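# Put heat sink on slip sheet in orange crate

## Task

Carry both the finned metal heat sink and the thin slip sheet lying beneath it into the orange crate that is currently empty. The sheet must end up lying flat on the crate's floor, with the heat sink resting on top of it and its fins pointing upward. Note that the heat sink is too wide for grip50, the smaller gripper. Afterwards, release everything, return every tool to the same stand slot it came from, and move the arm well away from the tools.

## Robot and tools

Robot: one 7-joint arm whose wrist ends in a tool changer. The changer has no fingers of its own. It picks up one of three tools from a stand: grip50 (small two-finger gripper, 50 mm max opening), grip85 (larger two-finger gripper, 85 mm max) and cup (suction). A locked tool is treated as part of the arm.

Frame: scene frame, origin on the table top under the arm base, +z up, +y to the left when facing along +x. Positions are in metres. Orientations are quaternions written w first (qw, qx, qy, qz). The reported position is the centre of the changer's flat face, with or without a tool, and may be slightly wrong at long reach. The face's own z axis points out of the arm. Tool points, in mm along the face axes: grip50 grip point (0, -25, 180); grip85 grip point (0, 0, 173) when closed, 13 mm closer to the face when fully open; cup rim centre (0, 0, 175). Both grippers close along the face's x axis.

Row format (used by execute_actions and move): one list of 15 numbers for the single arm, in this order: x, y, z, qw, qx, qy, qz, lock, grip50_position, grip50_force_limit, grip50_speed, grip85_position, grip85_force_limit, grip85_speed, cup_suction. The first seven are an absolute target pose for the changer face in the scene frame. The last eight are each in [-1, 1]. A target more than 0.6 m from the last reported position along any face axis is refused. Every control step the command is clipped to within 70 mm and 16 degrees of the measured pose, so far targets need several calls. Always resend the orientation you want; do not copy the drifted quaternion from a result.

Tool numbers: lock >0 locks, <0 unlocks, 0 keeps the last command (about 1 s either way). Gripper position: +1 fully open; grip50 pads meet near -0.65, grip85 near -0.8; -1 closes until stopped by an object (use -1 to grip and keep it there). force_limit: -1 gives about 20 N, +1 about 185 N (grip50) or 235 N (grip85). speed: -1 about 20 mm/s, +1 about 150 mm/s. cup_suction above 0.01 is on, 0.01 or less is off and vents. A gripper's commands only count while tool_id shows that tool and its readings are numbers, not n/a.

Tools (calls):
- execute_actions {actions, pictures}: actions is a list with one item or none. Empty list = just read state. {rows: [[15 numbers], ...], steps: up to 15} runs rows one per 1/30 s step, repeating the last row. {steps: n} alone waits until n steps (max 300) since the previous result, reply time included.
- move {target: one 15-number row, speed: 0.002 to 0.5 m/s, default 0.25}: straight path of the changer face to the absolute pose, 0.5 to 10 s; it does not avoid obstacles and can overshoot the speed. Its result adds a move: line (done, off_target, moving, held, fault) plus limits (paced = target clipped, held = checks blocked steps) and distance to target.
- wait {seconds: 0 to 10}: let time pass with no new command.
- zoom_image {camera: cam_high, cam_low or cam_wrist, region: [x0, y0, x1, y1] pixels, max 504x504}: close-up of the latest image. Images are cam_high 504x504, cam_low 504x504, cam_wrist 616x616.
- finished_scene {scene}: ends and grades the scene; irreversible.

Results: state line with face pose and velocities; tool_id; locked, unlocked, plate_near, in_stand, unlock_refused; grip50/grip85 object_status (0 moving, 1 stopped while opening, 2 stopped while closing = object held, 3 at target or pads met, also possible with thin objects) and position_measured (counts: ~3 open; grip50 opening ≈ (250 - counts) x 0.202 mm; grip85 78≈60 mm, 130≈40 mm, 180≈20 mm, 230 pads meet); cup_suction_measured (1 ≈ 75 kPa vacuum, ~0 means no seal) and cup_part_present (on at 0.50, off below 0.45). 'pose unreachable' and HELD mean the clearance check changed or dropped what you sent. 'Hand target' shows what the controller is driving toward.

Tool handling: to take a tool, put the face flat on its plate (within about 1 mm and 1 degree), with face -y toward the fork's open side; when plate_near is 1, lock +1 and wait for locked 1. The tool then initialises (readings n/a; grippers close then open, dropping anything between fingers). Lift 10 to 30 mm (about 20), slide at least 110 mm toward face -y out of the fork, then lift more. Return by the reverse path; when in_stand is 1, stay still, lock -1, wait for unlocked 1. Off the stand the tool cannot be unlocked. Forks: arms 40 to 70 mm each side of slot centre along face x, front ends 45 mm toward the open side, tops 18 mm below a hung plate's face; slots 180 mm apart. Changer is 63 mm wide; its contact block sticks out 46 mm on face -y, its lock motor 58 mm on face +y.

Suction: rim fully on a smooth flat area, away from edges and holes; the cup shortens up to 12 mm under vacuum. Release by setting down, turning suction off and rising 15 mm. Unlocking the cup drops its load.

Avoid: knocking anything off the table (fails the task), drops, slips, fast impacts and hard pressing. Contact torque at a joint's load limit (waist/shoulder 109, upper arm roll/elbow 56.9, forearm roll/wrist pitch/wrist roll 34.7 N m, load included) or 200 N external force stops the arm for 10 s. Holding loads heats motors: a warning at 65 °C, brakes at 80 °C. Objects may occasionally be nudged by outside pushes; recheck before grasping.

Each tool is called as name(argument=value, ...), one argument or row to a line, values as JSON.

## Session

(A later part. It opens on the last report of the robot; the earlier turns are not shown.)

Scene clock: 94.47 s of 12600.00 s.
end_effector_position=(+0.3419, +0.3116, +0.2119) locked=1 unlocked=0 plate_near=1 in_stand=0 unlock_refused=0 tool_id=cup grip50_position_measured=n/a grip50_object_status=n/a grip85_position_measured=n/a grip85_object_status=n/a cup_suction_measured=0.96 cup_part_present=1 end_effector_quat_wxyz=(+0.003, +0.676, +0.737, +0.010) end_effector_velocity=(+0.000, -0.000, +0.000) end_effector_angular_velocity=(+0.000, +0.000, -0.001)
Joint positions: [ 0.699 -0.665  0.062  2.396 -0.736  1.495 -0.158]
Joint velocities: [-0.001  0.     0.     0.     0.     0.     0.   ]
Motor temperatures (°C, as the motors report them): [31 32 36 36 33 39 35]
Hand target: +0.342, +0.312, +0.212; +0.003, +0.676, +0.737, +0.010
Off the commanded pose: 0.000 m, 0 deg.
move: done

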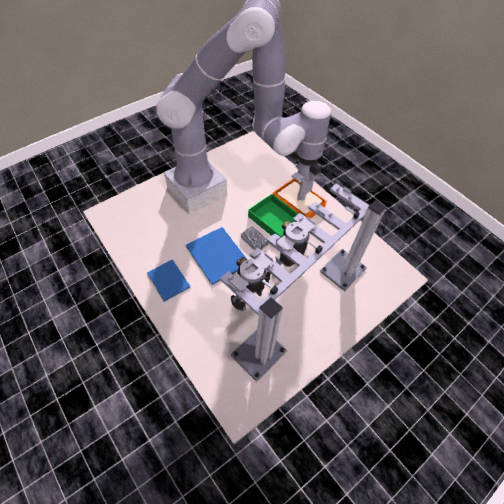

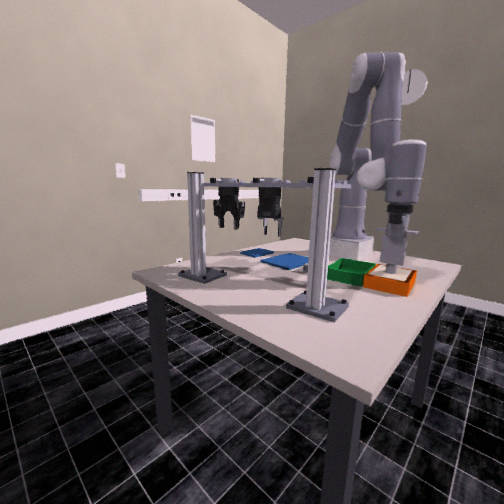

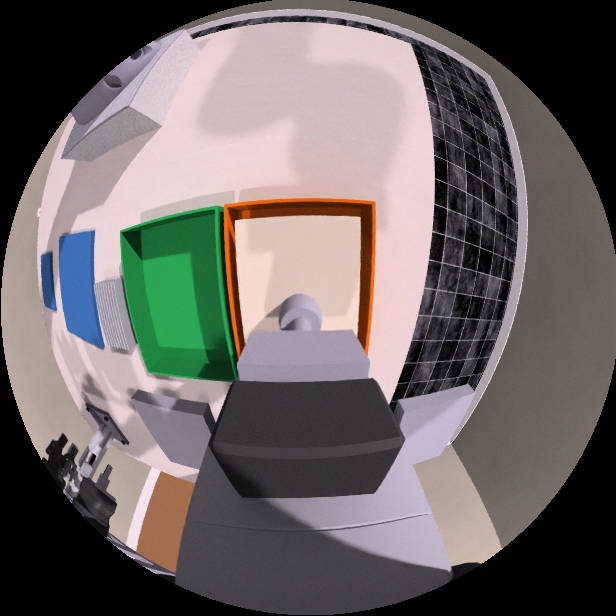

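move(
  target=[0.342,0.313,0.185,0.003,0.6756,0.7373,0.010,0,0,0,0,0,0,0,1],
  speed=0.02,
)

move(
  target=[0.342,0.313,0.174,0.003,0.6756,0.7373,0.010,0,0,0,0,0,0,0,1],
  speed=0.008,
)

Scene clock: 96.67 s of 12600.00 s.
end_effector_position=(+0.3418, +0.3131, +0.1848) locked=1 unlocked=0 plate_near=1 in_stand=0 unlock_refused=0 tool_id=cup grip50_position_measured=n/a grip50_object_status=n/a grip85_position_measured=n/a grip85_object_status=n/a cup_suction_measured=0.96 cup_part_present=1 end_effector_quat_wxyz=(+0.003, +0.675, +0.737, +0.010) end_effector_velocity=(-0.000, +0.000, +0.000) end_effector_angular_velocity=(+0.001, +0.000, +0.001)
Joint positions: [ 0.78  -0.742 -0.035  2.387 -0.758  1.587 -0.127]
Joint velocities: [ 0.    -0.     0.    -0.     0.     0.001 -0.   ]
Motor temperatures (°C, as the motors report them): [31 32 36 36 33 39 35]
Hand target: +0.342, +0.313, +0.185; +0.003, +0.676, +0.737, +0.010
Off the commanded pose: 0.000 m, 0 deg.
move: done

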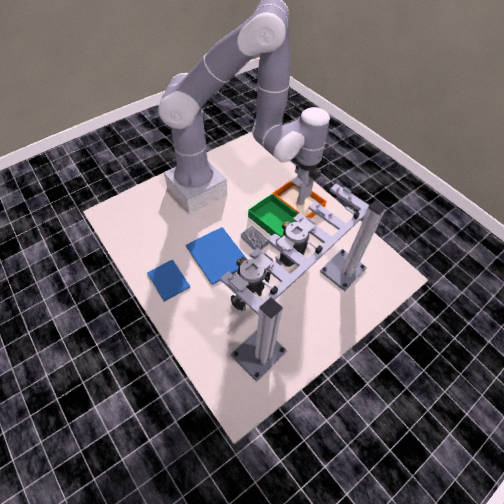

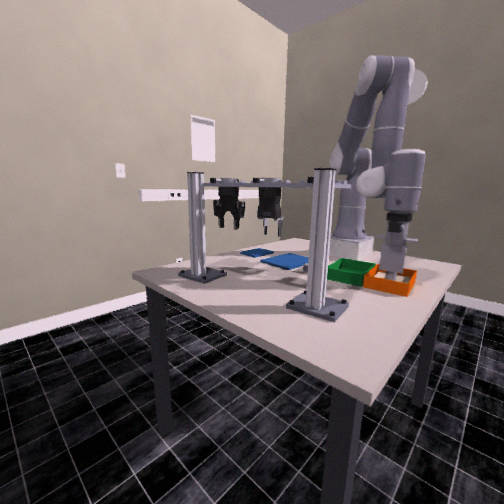

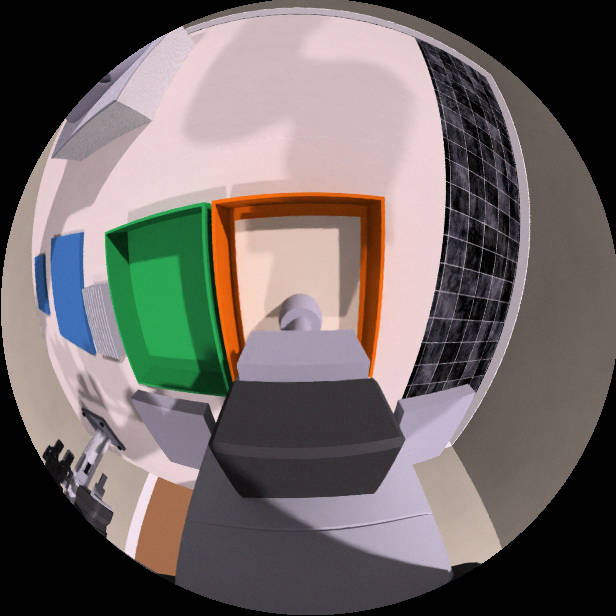

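Scene clock: 98.23 s of 12600.00 s.
end_effector_position=(+0.3418, +0.3130, +0.1739) locked=1 unlocked=0 plate_near=1 in_stand=0 unlock_refused=0 tool_id=cup grip50_position_measured=n/a grip50_object_status=n/a grip85_position_measured=n/a grip85_object_status=n/a cup_suction_measured=0.96 cup_part_present=1 end_effector_quat_wxyz=(+0.003, +0.675, +0.737, +0.010) end_effector_velocity=(-0.000, +0.000, -0.000) end_effector_angular_velocity=(-0.000, +0.000, +0.001)
Joint positions: [ 0.812 -0.775 -0.071  2.382 -0.758  1.624 -0.12 ]
Joint velocities: [ 0. -0.  0.  0. -0. -0. -0.]
Motor temperatures (°C, as the motors report them): [31 32 36 36 33 39 35]
Hand target: +0.342, +0.313, +0.174; +0.003, +0.676, +0.737, +0.010
Off the commanded pose: 0.000 m, 0 deg.
move: done

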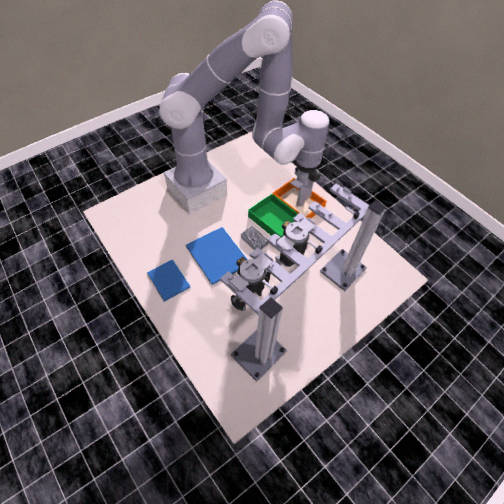

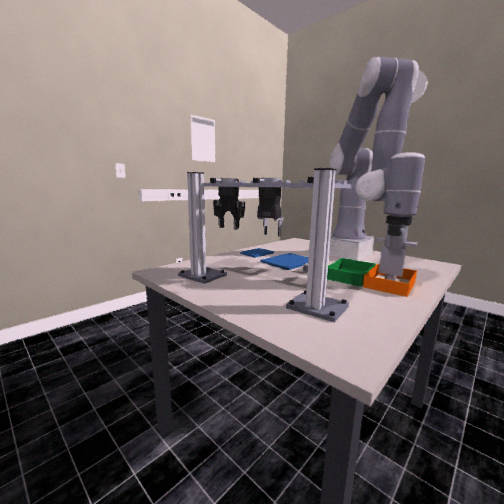

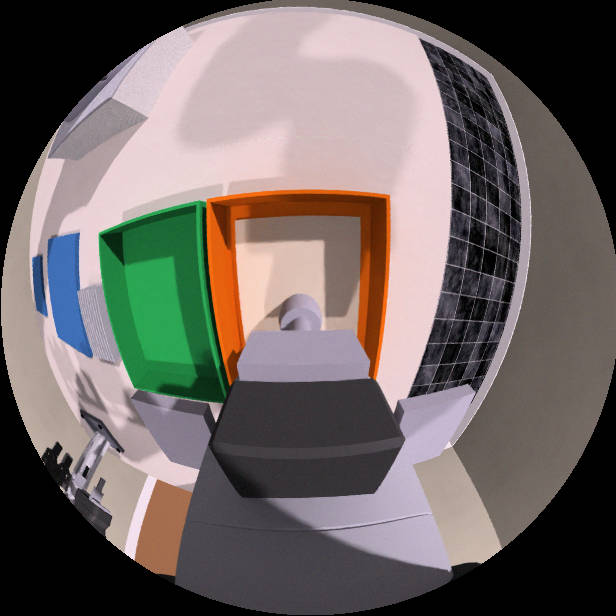

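move(
  target=[0.342,0.313,0.172,0.003,0.6756,0.7373,0.010,0,0,0,0,0,0,0,1],
  speed=0.005,
)

execute_actions(
  actions=[
    {"rows":[[0.342,0.313,0.172,0.003,0.6756,0.7373,0.010,0,0,0,0,0,0,0,0]],"steps":15},
  ],
  pictures=false,
)

move(
  target=[0.342,0.313,0.20,0.003,0.6756,0.7373,0.010,0,0,0,0,0,0,0,0],
  speed=0.03,
)

move(
  target=[0.36,0.29,0.30,0.003,0.6756,0.7373,0.010,0,0,0,0,0,0,0,0],
  speed=0.12,
)

move(
  target=[0.479,0.1454,0.386,0.003,0.6547,0.7559,0.010,0,0,0,0,0,0,0,0],
  speed=0.18,
)

move(
  target=[0.6026,0.1628,0.386,0.003,0.6547,0.7559,0.010,0,0,0,0,0,0,0,0],
  speed=0.06,
)

move(
  target=[0.6026,0.1628,0.368,0.003,0.6547,0.7559,0.010,0,0,0,0,0,0,0,0],
  speed=0.02,
)

move(
  target=[0.6026,0.1628,0.3652,0.003,0.6547,0.7559,0.010,0,0,0,0,0,0,0,0],
  speed=0.005,
)

Scene clock: 100.20 s of 12600.00 s.
end_effector_position=(+0.3418, +0.3130, +0.1720) locked=1 unlocked=0 plate_near=1 in_stand=0 unlock_refused=0 tool_id=cup grip50_position_measured=n/a grip50_object_status=n/a grip85_position_measured=n/a grip85_object_status=n/a cup_suction_measured=0.96 cup_part_present=1 end_effector_quat_wxyz=(+0.003, +0.675, +0.737, +0.010) end_effector_velocity=(+0.000, -0.000, +0.000) end_effector_angular_velocity=(-0.000, -0.000, -0.000)
Joint positions: [ 0.817 -0.781 -0.077  2.381 -0.758  1.63  -0.119]
Joint velocities: [-0.     0.     0.     0.     0.    -0.001  0.   ]
Motor temperatures (°C, as the motors report them): [31 32 36 36 33 39 35]
Hand target: +0.342, +0.313, +0.172; +0.003, +0.676, +0.737, +0.010
Off the commanded pose: 0.000 m, 0 deg.
move: done

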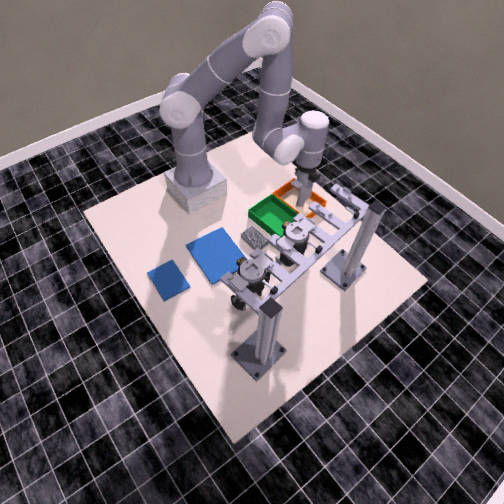

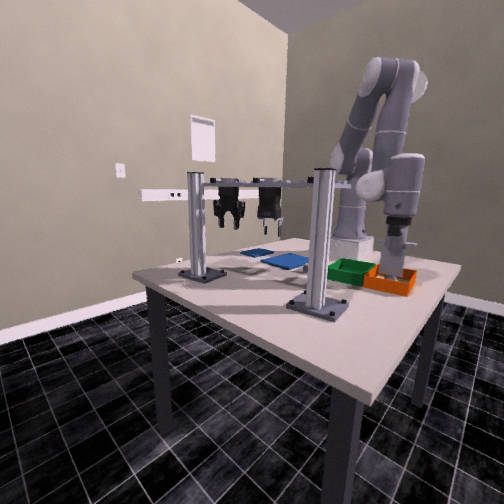

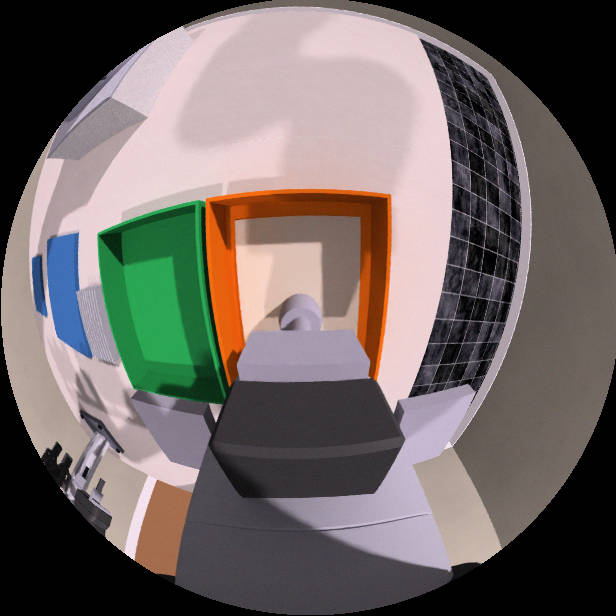

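Scene clock: 100.70 s of 12600.00 s.
end_effector_position=(+0.3421, +0.3133, +0.1723) locked=1 unlocked=0 plate_near=1 in_stand=0 unlock_refused=0 tool_id=cup grip50_position_measured=n/a grip50_object_status=n/a grip85_position_measured=n/a grip85_object_status=n/a cup_suction_measured=0.01 cup_part_present=0 end_effector_quat_wxyz=(+0.003, +0.675, +0.737, +0.010) end_effector_velocity=(+0.000, -0.000, +0.000) end_effector_angular_velocity=(+0.000, -0.000, -0.000)
Joint positions: [ 0.817 -0.78  -0.077  2.381 -0.758  1.631 -0.119]
Joint velocities: [-0.  0. -0. -0.  0.  0. -0.]
Motor temperatures (°C, as the motors report them): [31 32 36 35 33 39 35]
Hand target: +0.342, +0.313, +0.172; +0.003, +0.676, +0.737, +0.010
Off the commanded pose: 0.000 m, 0 deg.
Steps of this call (steps 1 to 15: all 15 steps of this action). Readings (end_effector_position | what the end effector reports):
1: (+0.3418, +0.3130, +0.1720) | locked=1 unlocked=0 plate_near=1 in_stand=0 unlock_refused=0 tool_id=cup grip50_position_measured=n/a grip50_object_status=n/a grip85_position_measured=n/a grip85_object_status=n/a cup_suction_measured=0.79 cup_part_present=1
2: (+0.3419, +0.3130, +0.1720) | locked=1 unlocked=0 plate_near=1 in_stand=0 unlock_refused=0 tool_id=cup grip50_position_measured=n/a grip50_object_status=n/a grip85_position_measured=n/a grip85_object_status=n/a cup_suction_measured=0.19 cup_part_present=0
4: (+0.3420, +0.3132, +0.1722) | locked=1 unlocked=0 plate_near=1 in_stand=0 unlock_refused=0 tool_id=cup grip50_position_measured=n/a grip50_object_status=n/a grip85_position_measured=n/a grip85_object_status=n/a cup_suction_measured=0.01 cup_part_present=0
8: (+0.3421, +0.3133, +0.1723) | locked=1 unlocked=0 plate_near=1 in_stand=0 unlock_refused=0 tool_id=cup grip50_position_measured=n/a grip50_object_status=n/a grip85_position_measured=n/a grip85_object_status=n/a cup_suction_measured=0.01 cup_part_present=0
15: the state above

Scene clock: 102.10 s of 12600.00 s.
end_effector_position=(+0.3422, +0.3129, +0.2002) locked=1 unlocked=0 plate_near=1 in_stand=0 unlock_refused=0 tool_id=cup grip50_position_measured=n/a grip50_object_status=n/a grip85_position_measured=n/a grip85_object_status=n/a cup_suction_measured=0.01 cup_part_present=0 end_effector_quat_wxyz=(+0.003, +0.676, +0.737, +0.010) end_effector_velocity=(-0.000, +0.000, -0.000) end_effector_angular_velocity=(-0.000, +0.001, +0.001)
Joint positions: [ 0.736 -0.698  0.017  2.392 -0.748  1.535 -0.142]
Joint velocities: [ 0.    -0.001  0.    -0.    -0.     0.    -0.   ]
Motor temperatures (°C, as the motors report them): [31 32 36 35 33 39 35]
Hand target: +0.342, +0.313, +0.200; +0.003, +0.676, +0.737, +0.010
Off the commanded pose: 0.000 m, 0 deg.
move: done

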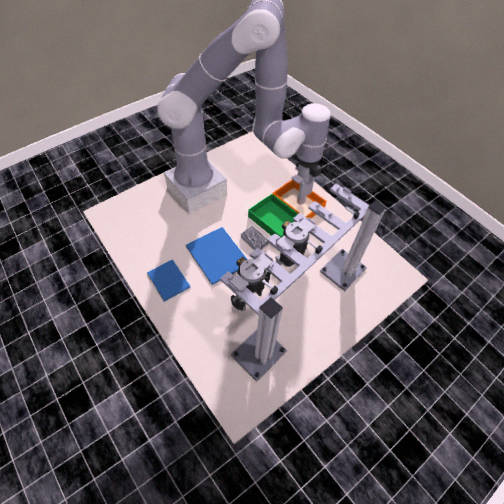

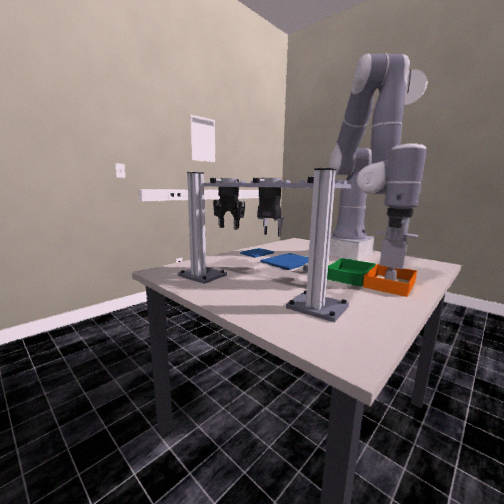

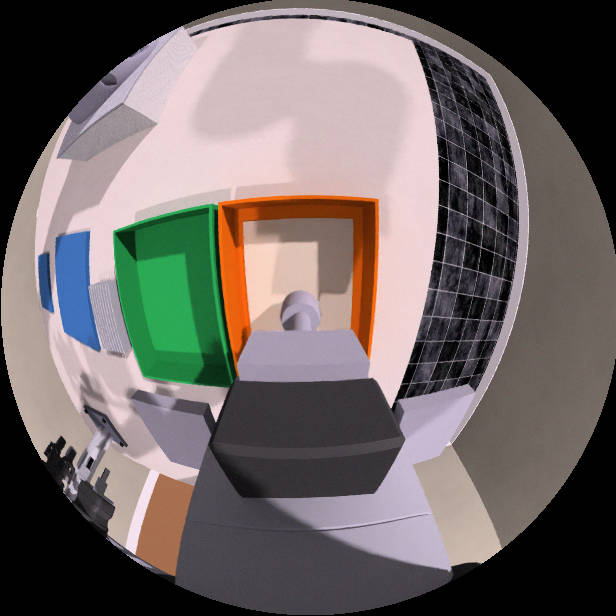

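Scene clock: 103.27 s of 12600.00 s.
end_effector_position=(+0.3600, +0.2896, +0.3003) locked=1 unlocked=0 plate_near=1 in_stand=0 unlock_refused=0 tool_id=cup grip50_position_measured=n/a grip50_object_status=n/a grip85_position_measured=n/a grip85_object_status=n/a cup_suction_measured=0.01 cup_part_present=0 end_effector_quat_wxyz=(+0.004, +0.675, +0.737, +0.010) end_effector_velocity=(-0.000, -0.000, -0.000) end_effector_angular_velocity=(-0.001, +0.000, +0.000)
Joint positions: [ 0.434 -0.447  0.374  2.369 -0.5    1.201 -0.398]
Joint velocities: [ 0. -0. -0. -0. -0. -0.  0.]
Motor temperatures (°C, as the motors report them): [31 32 36 35 33 39 35]
Hand target: +0.360, +0.290, +0.300; +0.004, +0.675, +0.737, +0.010
Off the commanded pose: 0.000 m, 0 deg.
move: done

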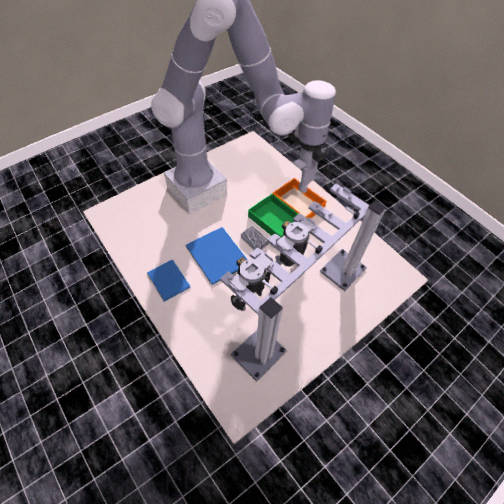

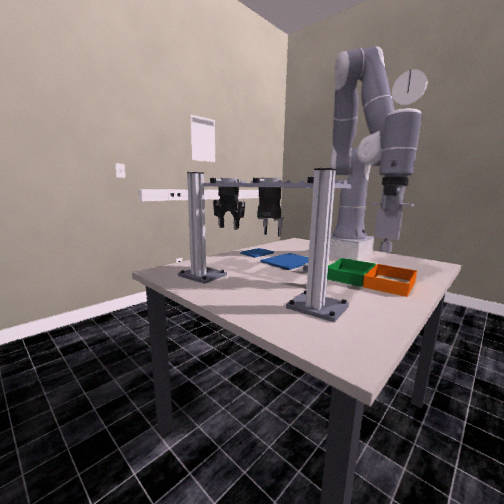

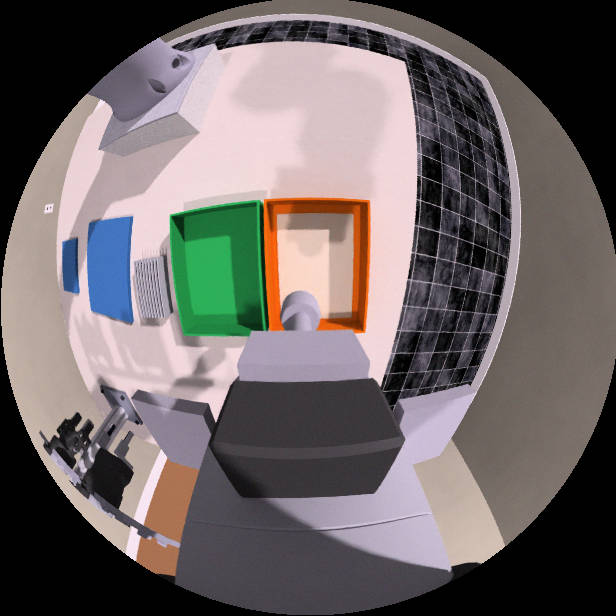

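Scene clock: 104.73 s of 12600.00 s.
end_effector_position=(+0.4795, +0.1451, +0.3863) locked=1 unlocked=0 plate_near=1 in_stand=0 unlock_refused=0 tool_id=cup grip50_position_measured=n/a grip50_object_status=n/a grip85_position_measured=n/a grip85_object_status=n/a cup_suction_measured=0.01 cup_part_present=0 end_effector_quat_wxyz=(+0.005, +0.655, +0.756, +0.010) end_effector_velocity=(-0.000, +0.001, -0.000) end_effector_angular_velocity=(-0.000, +0.000, +0.001)
Joint positions: [ 0.038 -0.307  0.459  2.184 -0.233  0.906 -1.037]
Joint velocities: [ 0.001 -0.    -0.     0.    -0.     0.     0.001]
Motor temperatures (°C, as the motors report them): [31 32 36 35 33 39 35]
Hand target: +0.479, +0.145, +0.386; +0.005, +0.654, +0.756, +0.010
Off the commanded pose: 0.001 m, 0 deg.
move: done

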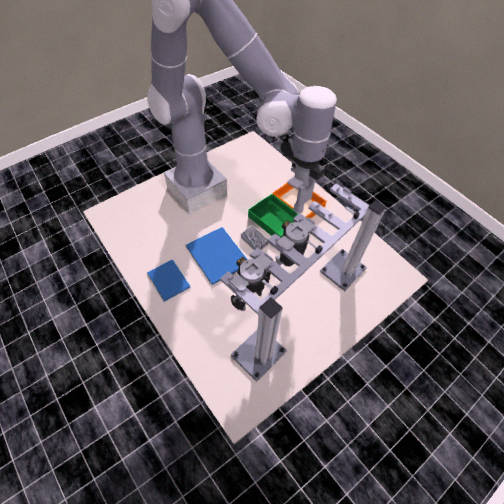

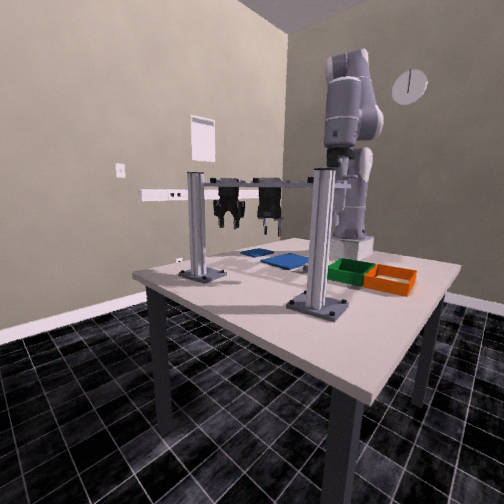

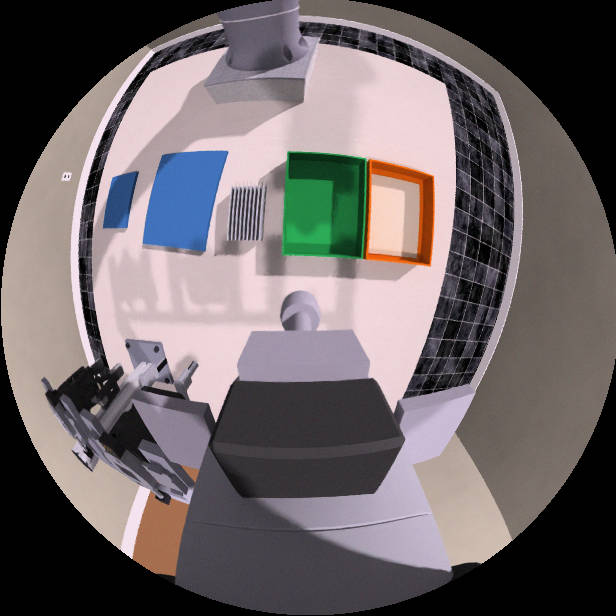

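Scene clock: 107.07 s of 12600.00 s.
end_effector_position=(+0.6026, +0.1630, +0.3865) locked=1 unlocked=0 plate_near=1 in_stand=0 unlock_refused=0 tool_id=cup grip50_position_measured=n/a grip50_object_status=n/a grip85_position_measured=n/a grip85_object_status=n/a cup_suction_measured=0.01 cup_part_present=0 end_effector_quat_wxyz=(+0.003, +0.655, +0.756, +0.010) end_effector_velocity=(+0.000, +0.000, +0.000) end_effector_angular_velocity=(-0.000, -0.001, +0.000)
Joint positions: [ 0.072 -0.54   0.397  1.821 -0.283  0.763 -1.085]
Joint velocities: [ 0.  0. -0.  0. -0.  0.  0.]
Motor temperatures (°C, as the motors report them): [31 32 36 36 33 39 35]
Hand target: +0.603, +0.163, +0.387; +0.003, +0.655, +0.756, +0.010
Off the commanded pose: 0.001 m, 0 deg.
move: done

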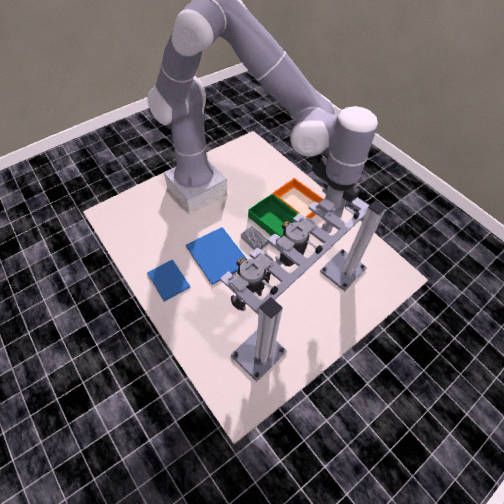

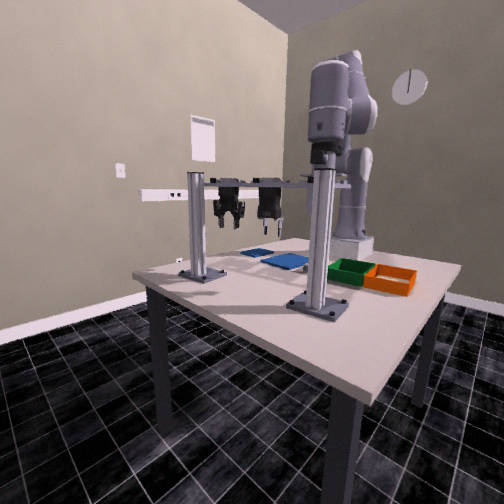

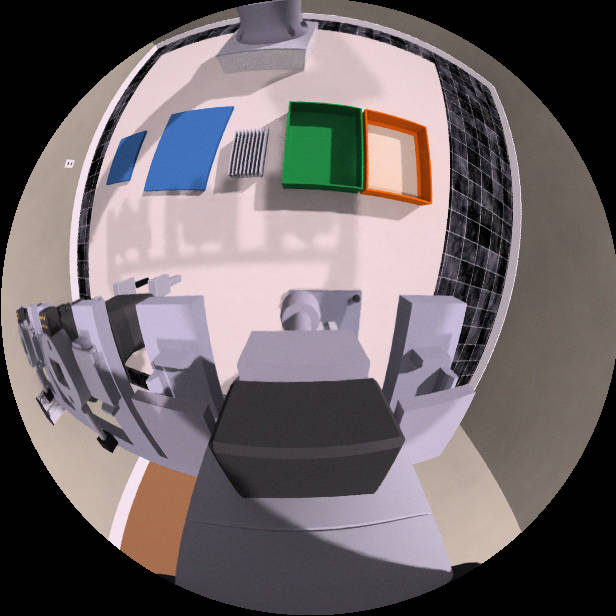

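Scene clock: 108.23 s of 12600.00 s.
end_effector_position=(+0.6026, +0.1628, +0.3679) locked=1 unlocked=0 plate_near=1 in_stand=0 unlock_refused=0 tool_id=cup grip50_position_measured=n/a grip50_object_status=n/a grip85_position_measured=n/a grip85_object_status=n/a cup_suction_measured=0.01 cup_part_present=0 end_effector_quat_wxyz=(+0.003, +0.655, +0.756, +0.010) end_effector_velocity=(-0.000, +0.000, +0.000) end_effector_angular_velocity=(-0.000, +0.000, +0.000)
Joint positions: [ 0.08  -0.568  0.383  1.836 -0.299  0.805 -1.075]
Joint velocities: [ 0. -0.  0. -0.  0. -0.  0.]
Motor temperatures (°C, as the motors report them): [31 32 36 36 33 39 35]
Hand target: +0.603, +0.163, +0.368; +0.003, +0.655, +0.756, +0.010
Off the commanded pose: 0.000 m, 0 deg.
move: done

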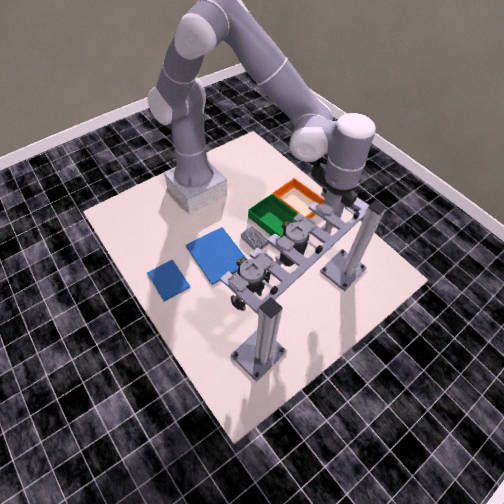

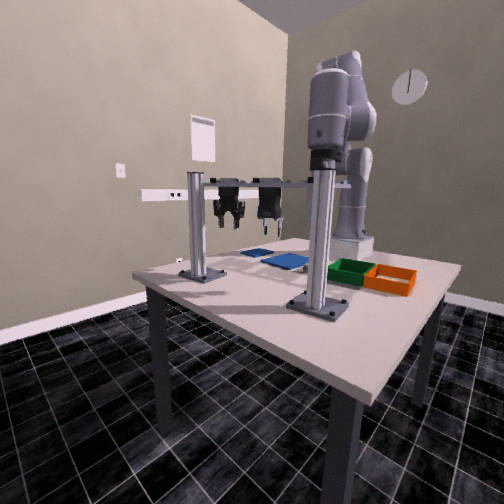

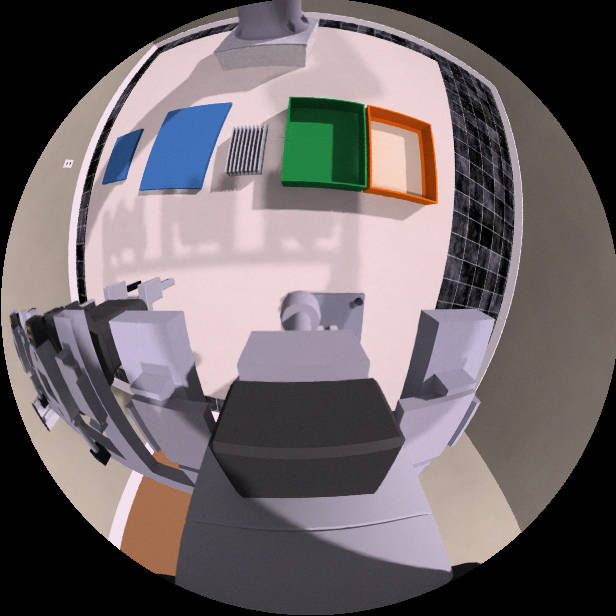

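Scene clock: 109.00 s of 12600.00 s.
end_effector_position=(+0.6026, +0.1629, +0.3653) locked=1 unlocked=0 plate_near=1 in_stand=1 unlock_refused=0 tool_id=cup grip50_position_measured=n/a grip50_object_status=n/a grip85_position_measured=n/a grip85_object_status=n/a cup_suction_measured=0.01 cup_part_present=0 end_effector_quat_wxyz=(+0.003, +0.655, +0.756, +0.010) end_effector_velocity=(+0.000, -0.000, +0.000) end_effector_angular_velocity=(+0.001, -0.001, -0.000)
Joint positions: [ 0.081 -0.572  0.382  1.838 -0.302  0.811 -1.073]
Joint velocities: [-0.     0.     0.    -0.     0.     0.001  0.   ]
Motor temperatures (°C, as the motors report them): [31 32 36 36 33 39 35]
Hand target: +0.603, +0.163, +0.365; +0.003, +0.655, +0.756, +0.010
Off the commanded pose: 0.000 m, 0 deg.
move: done

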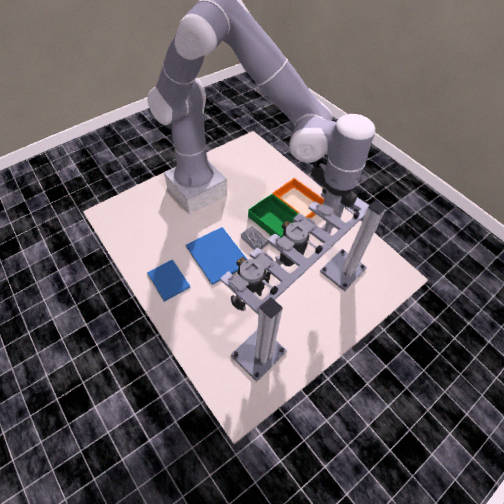

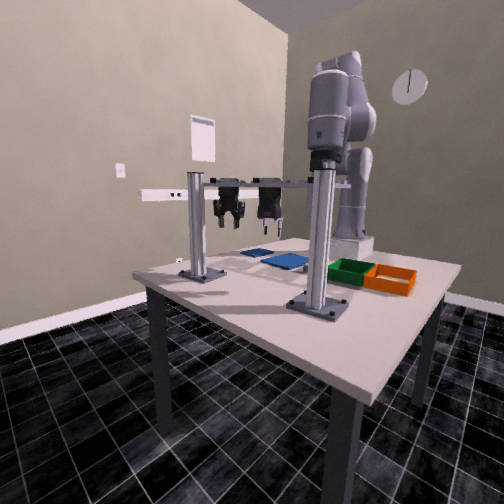

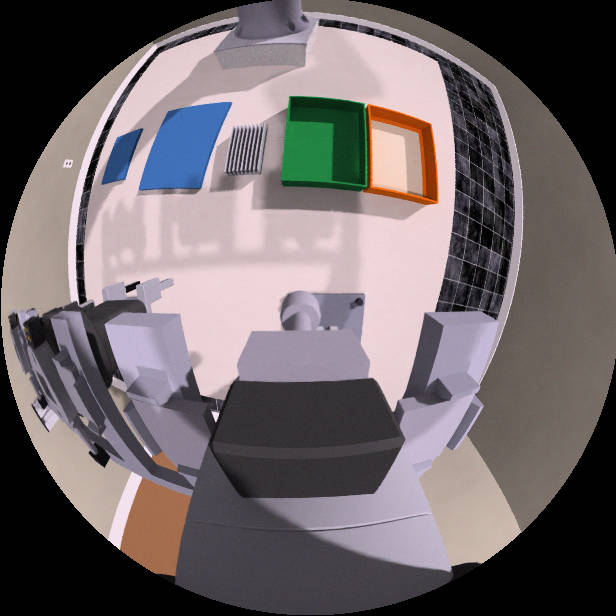

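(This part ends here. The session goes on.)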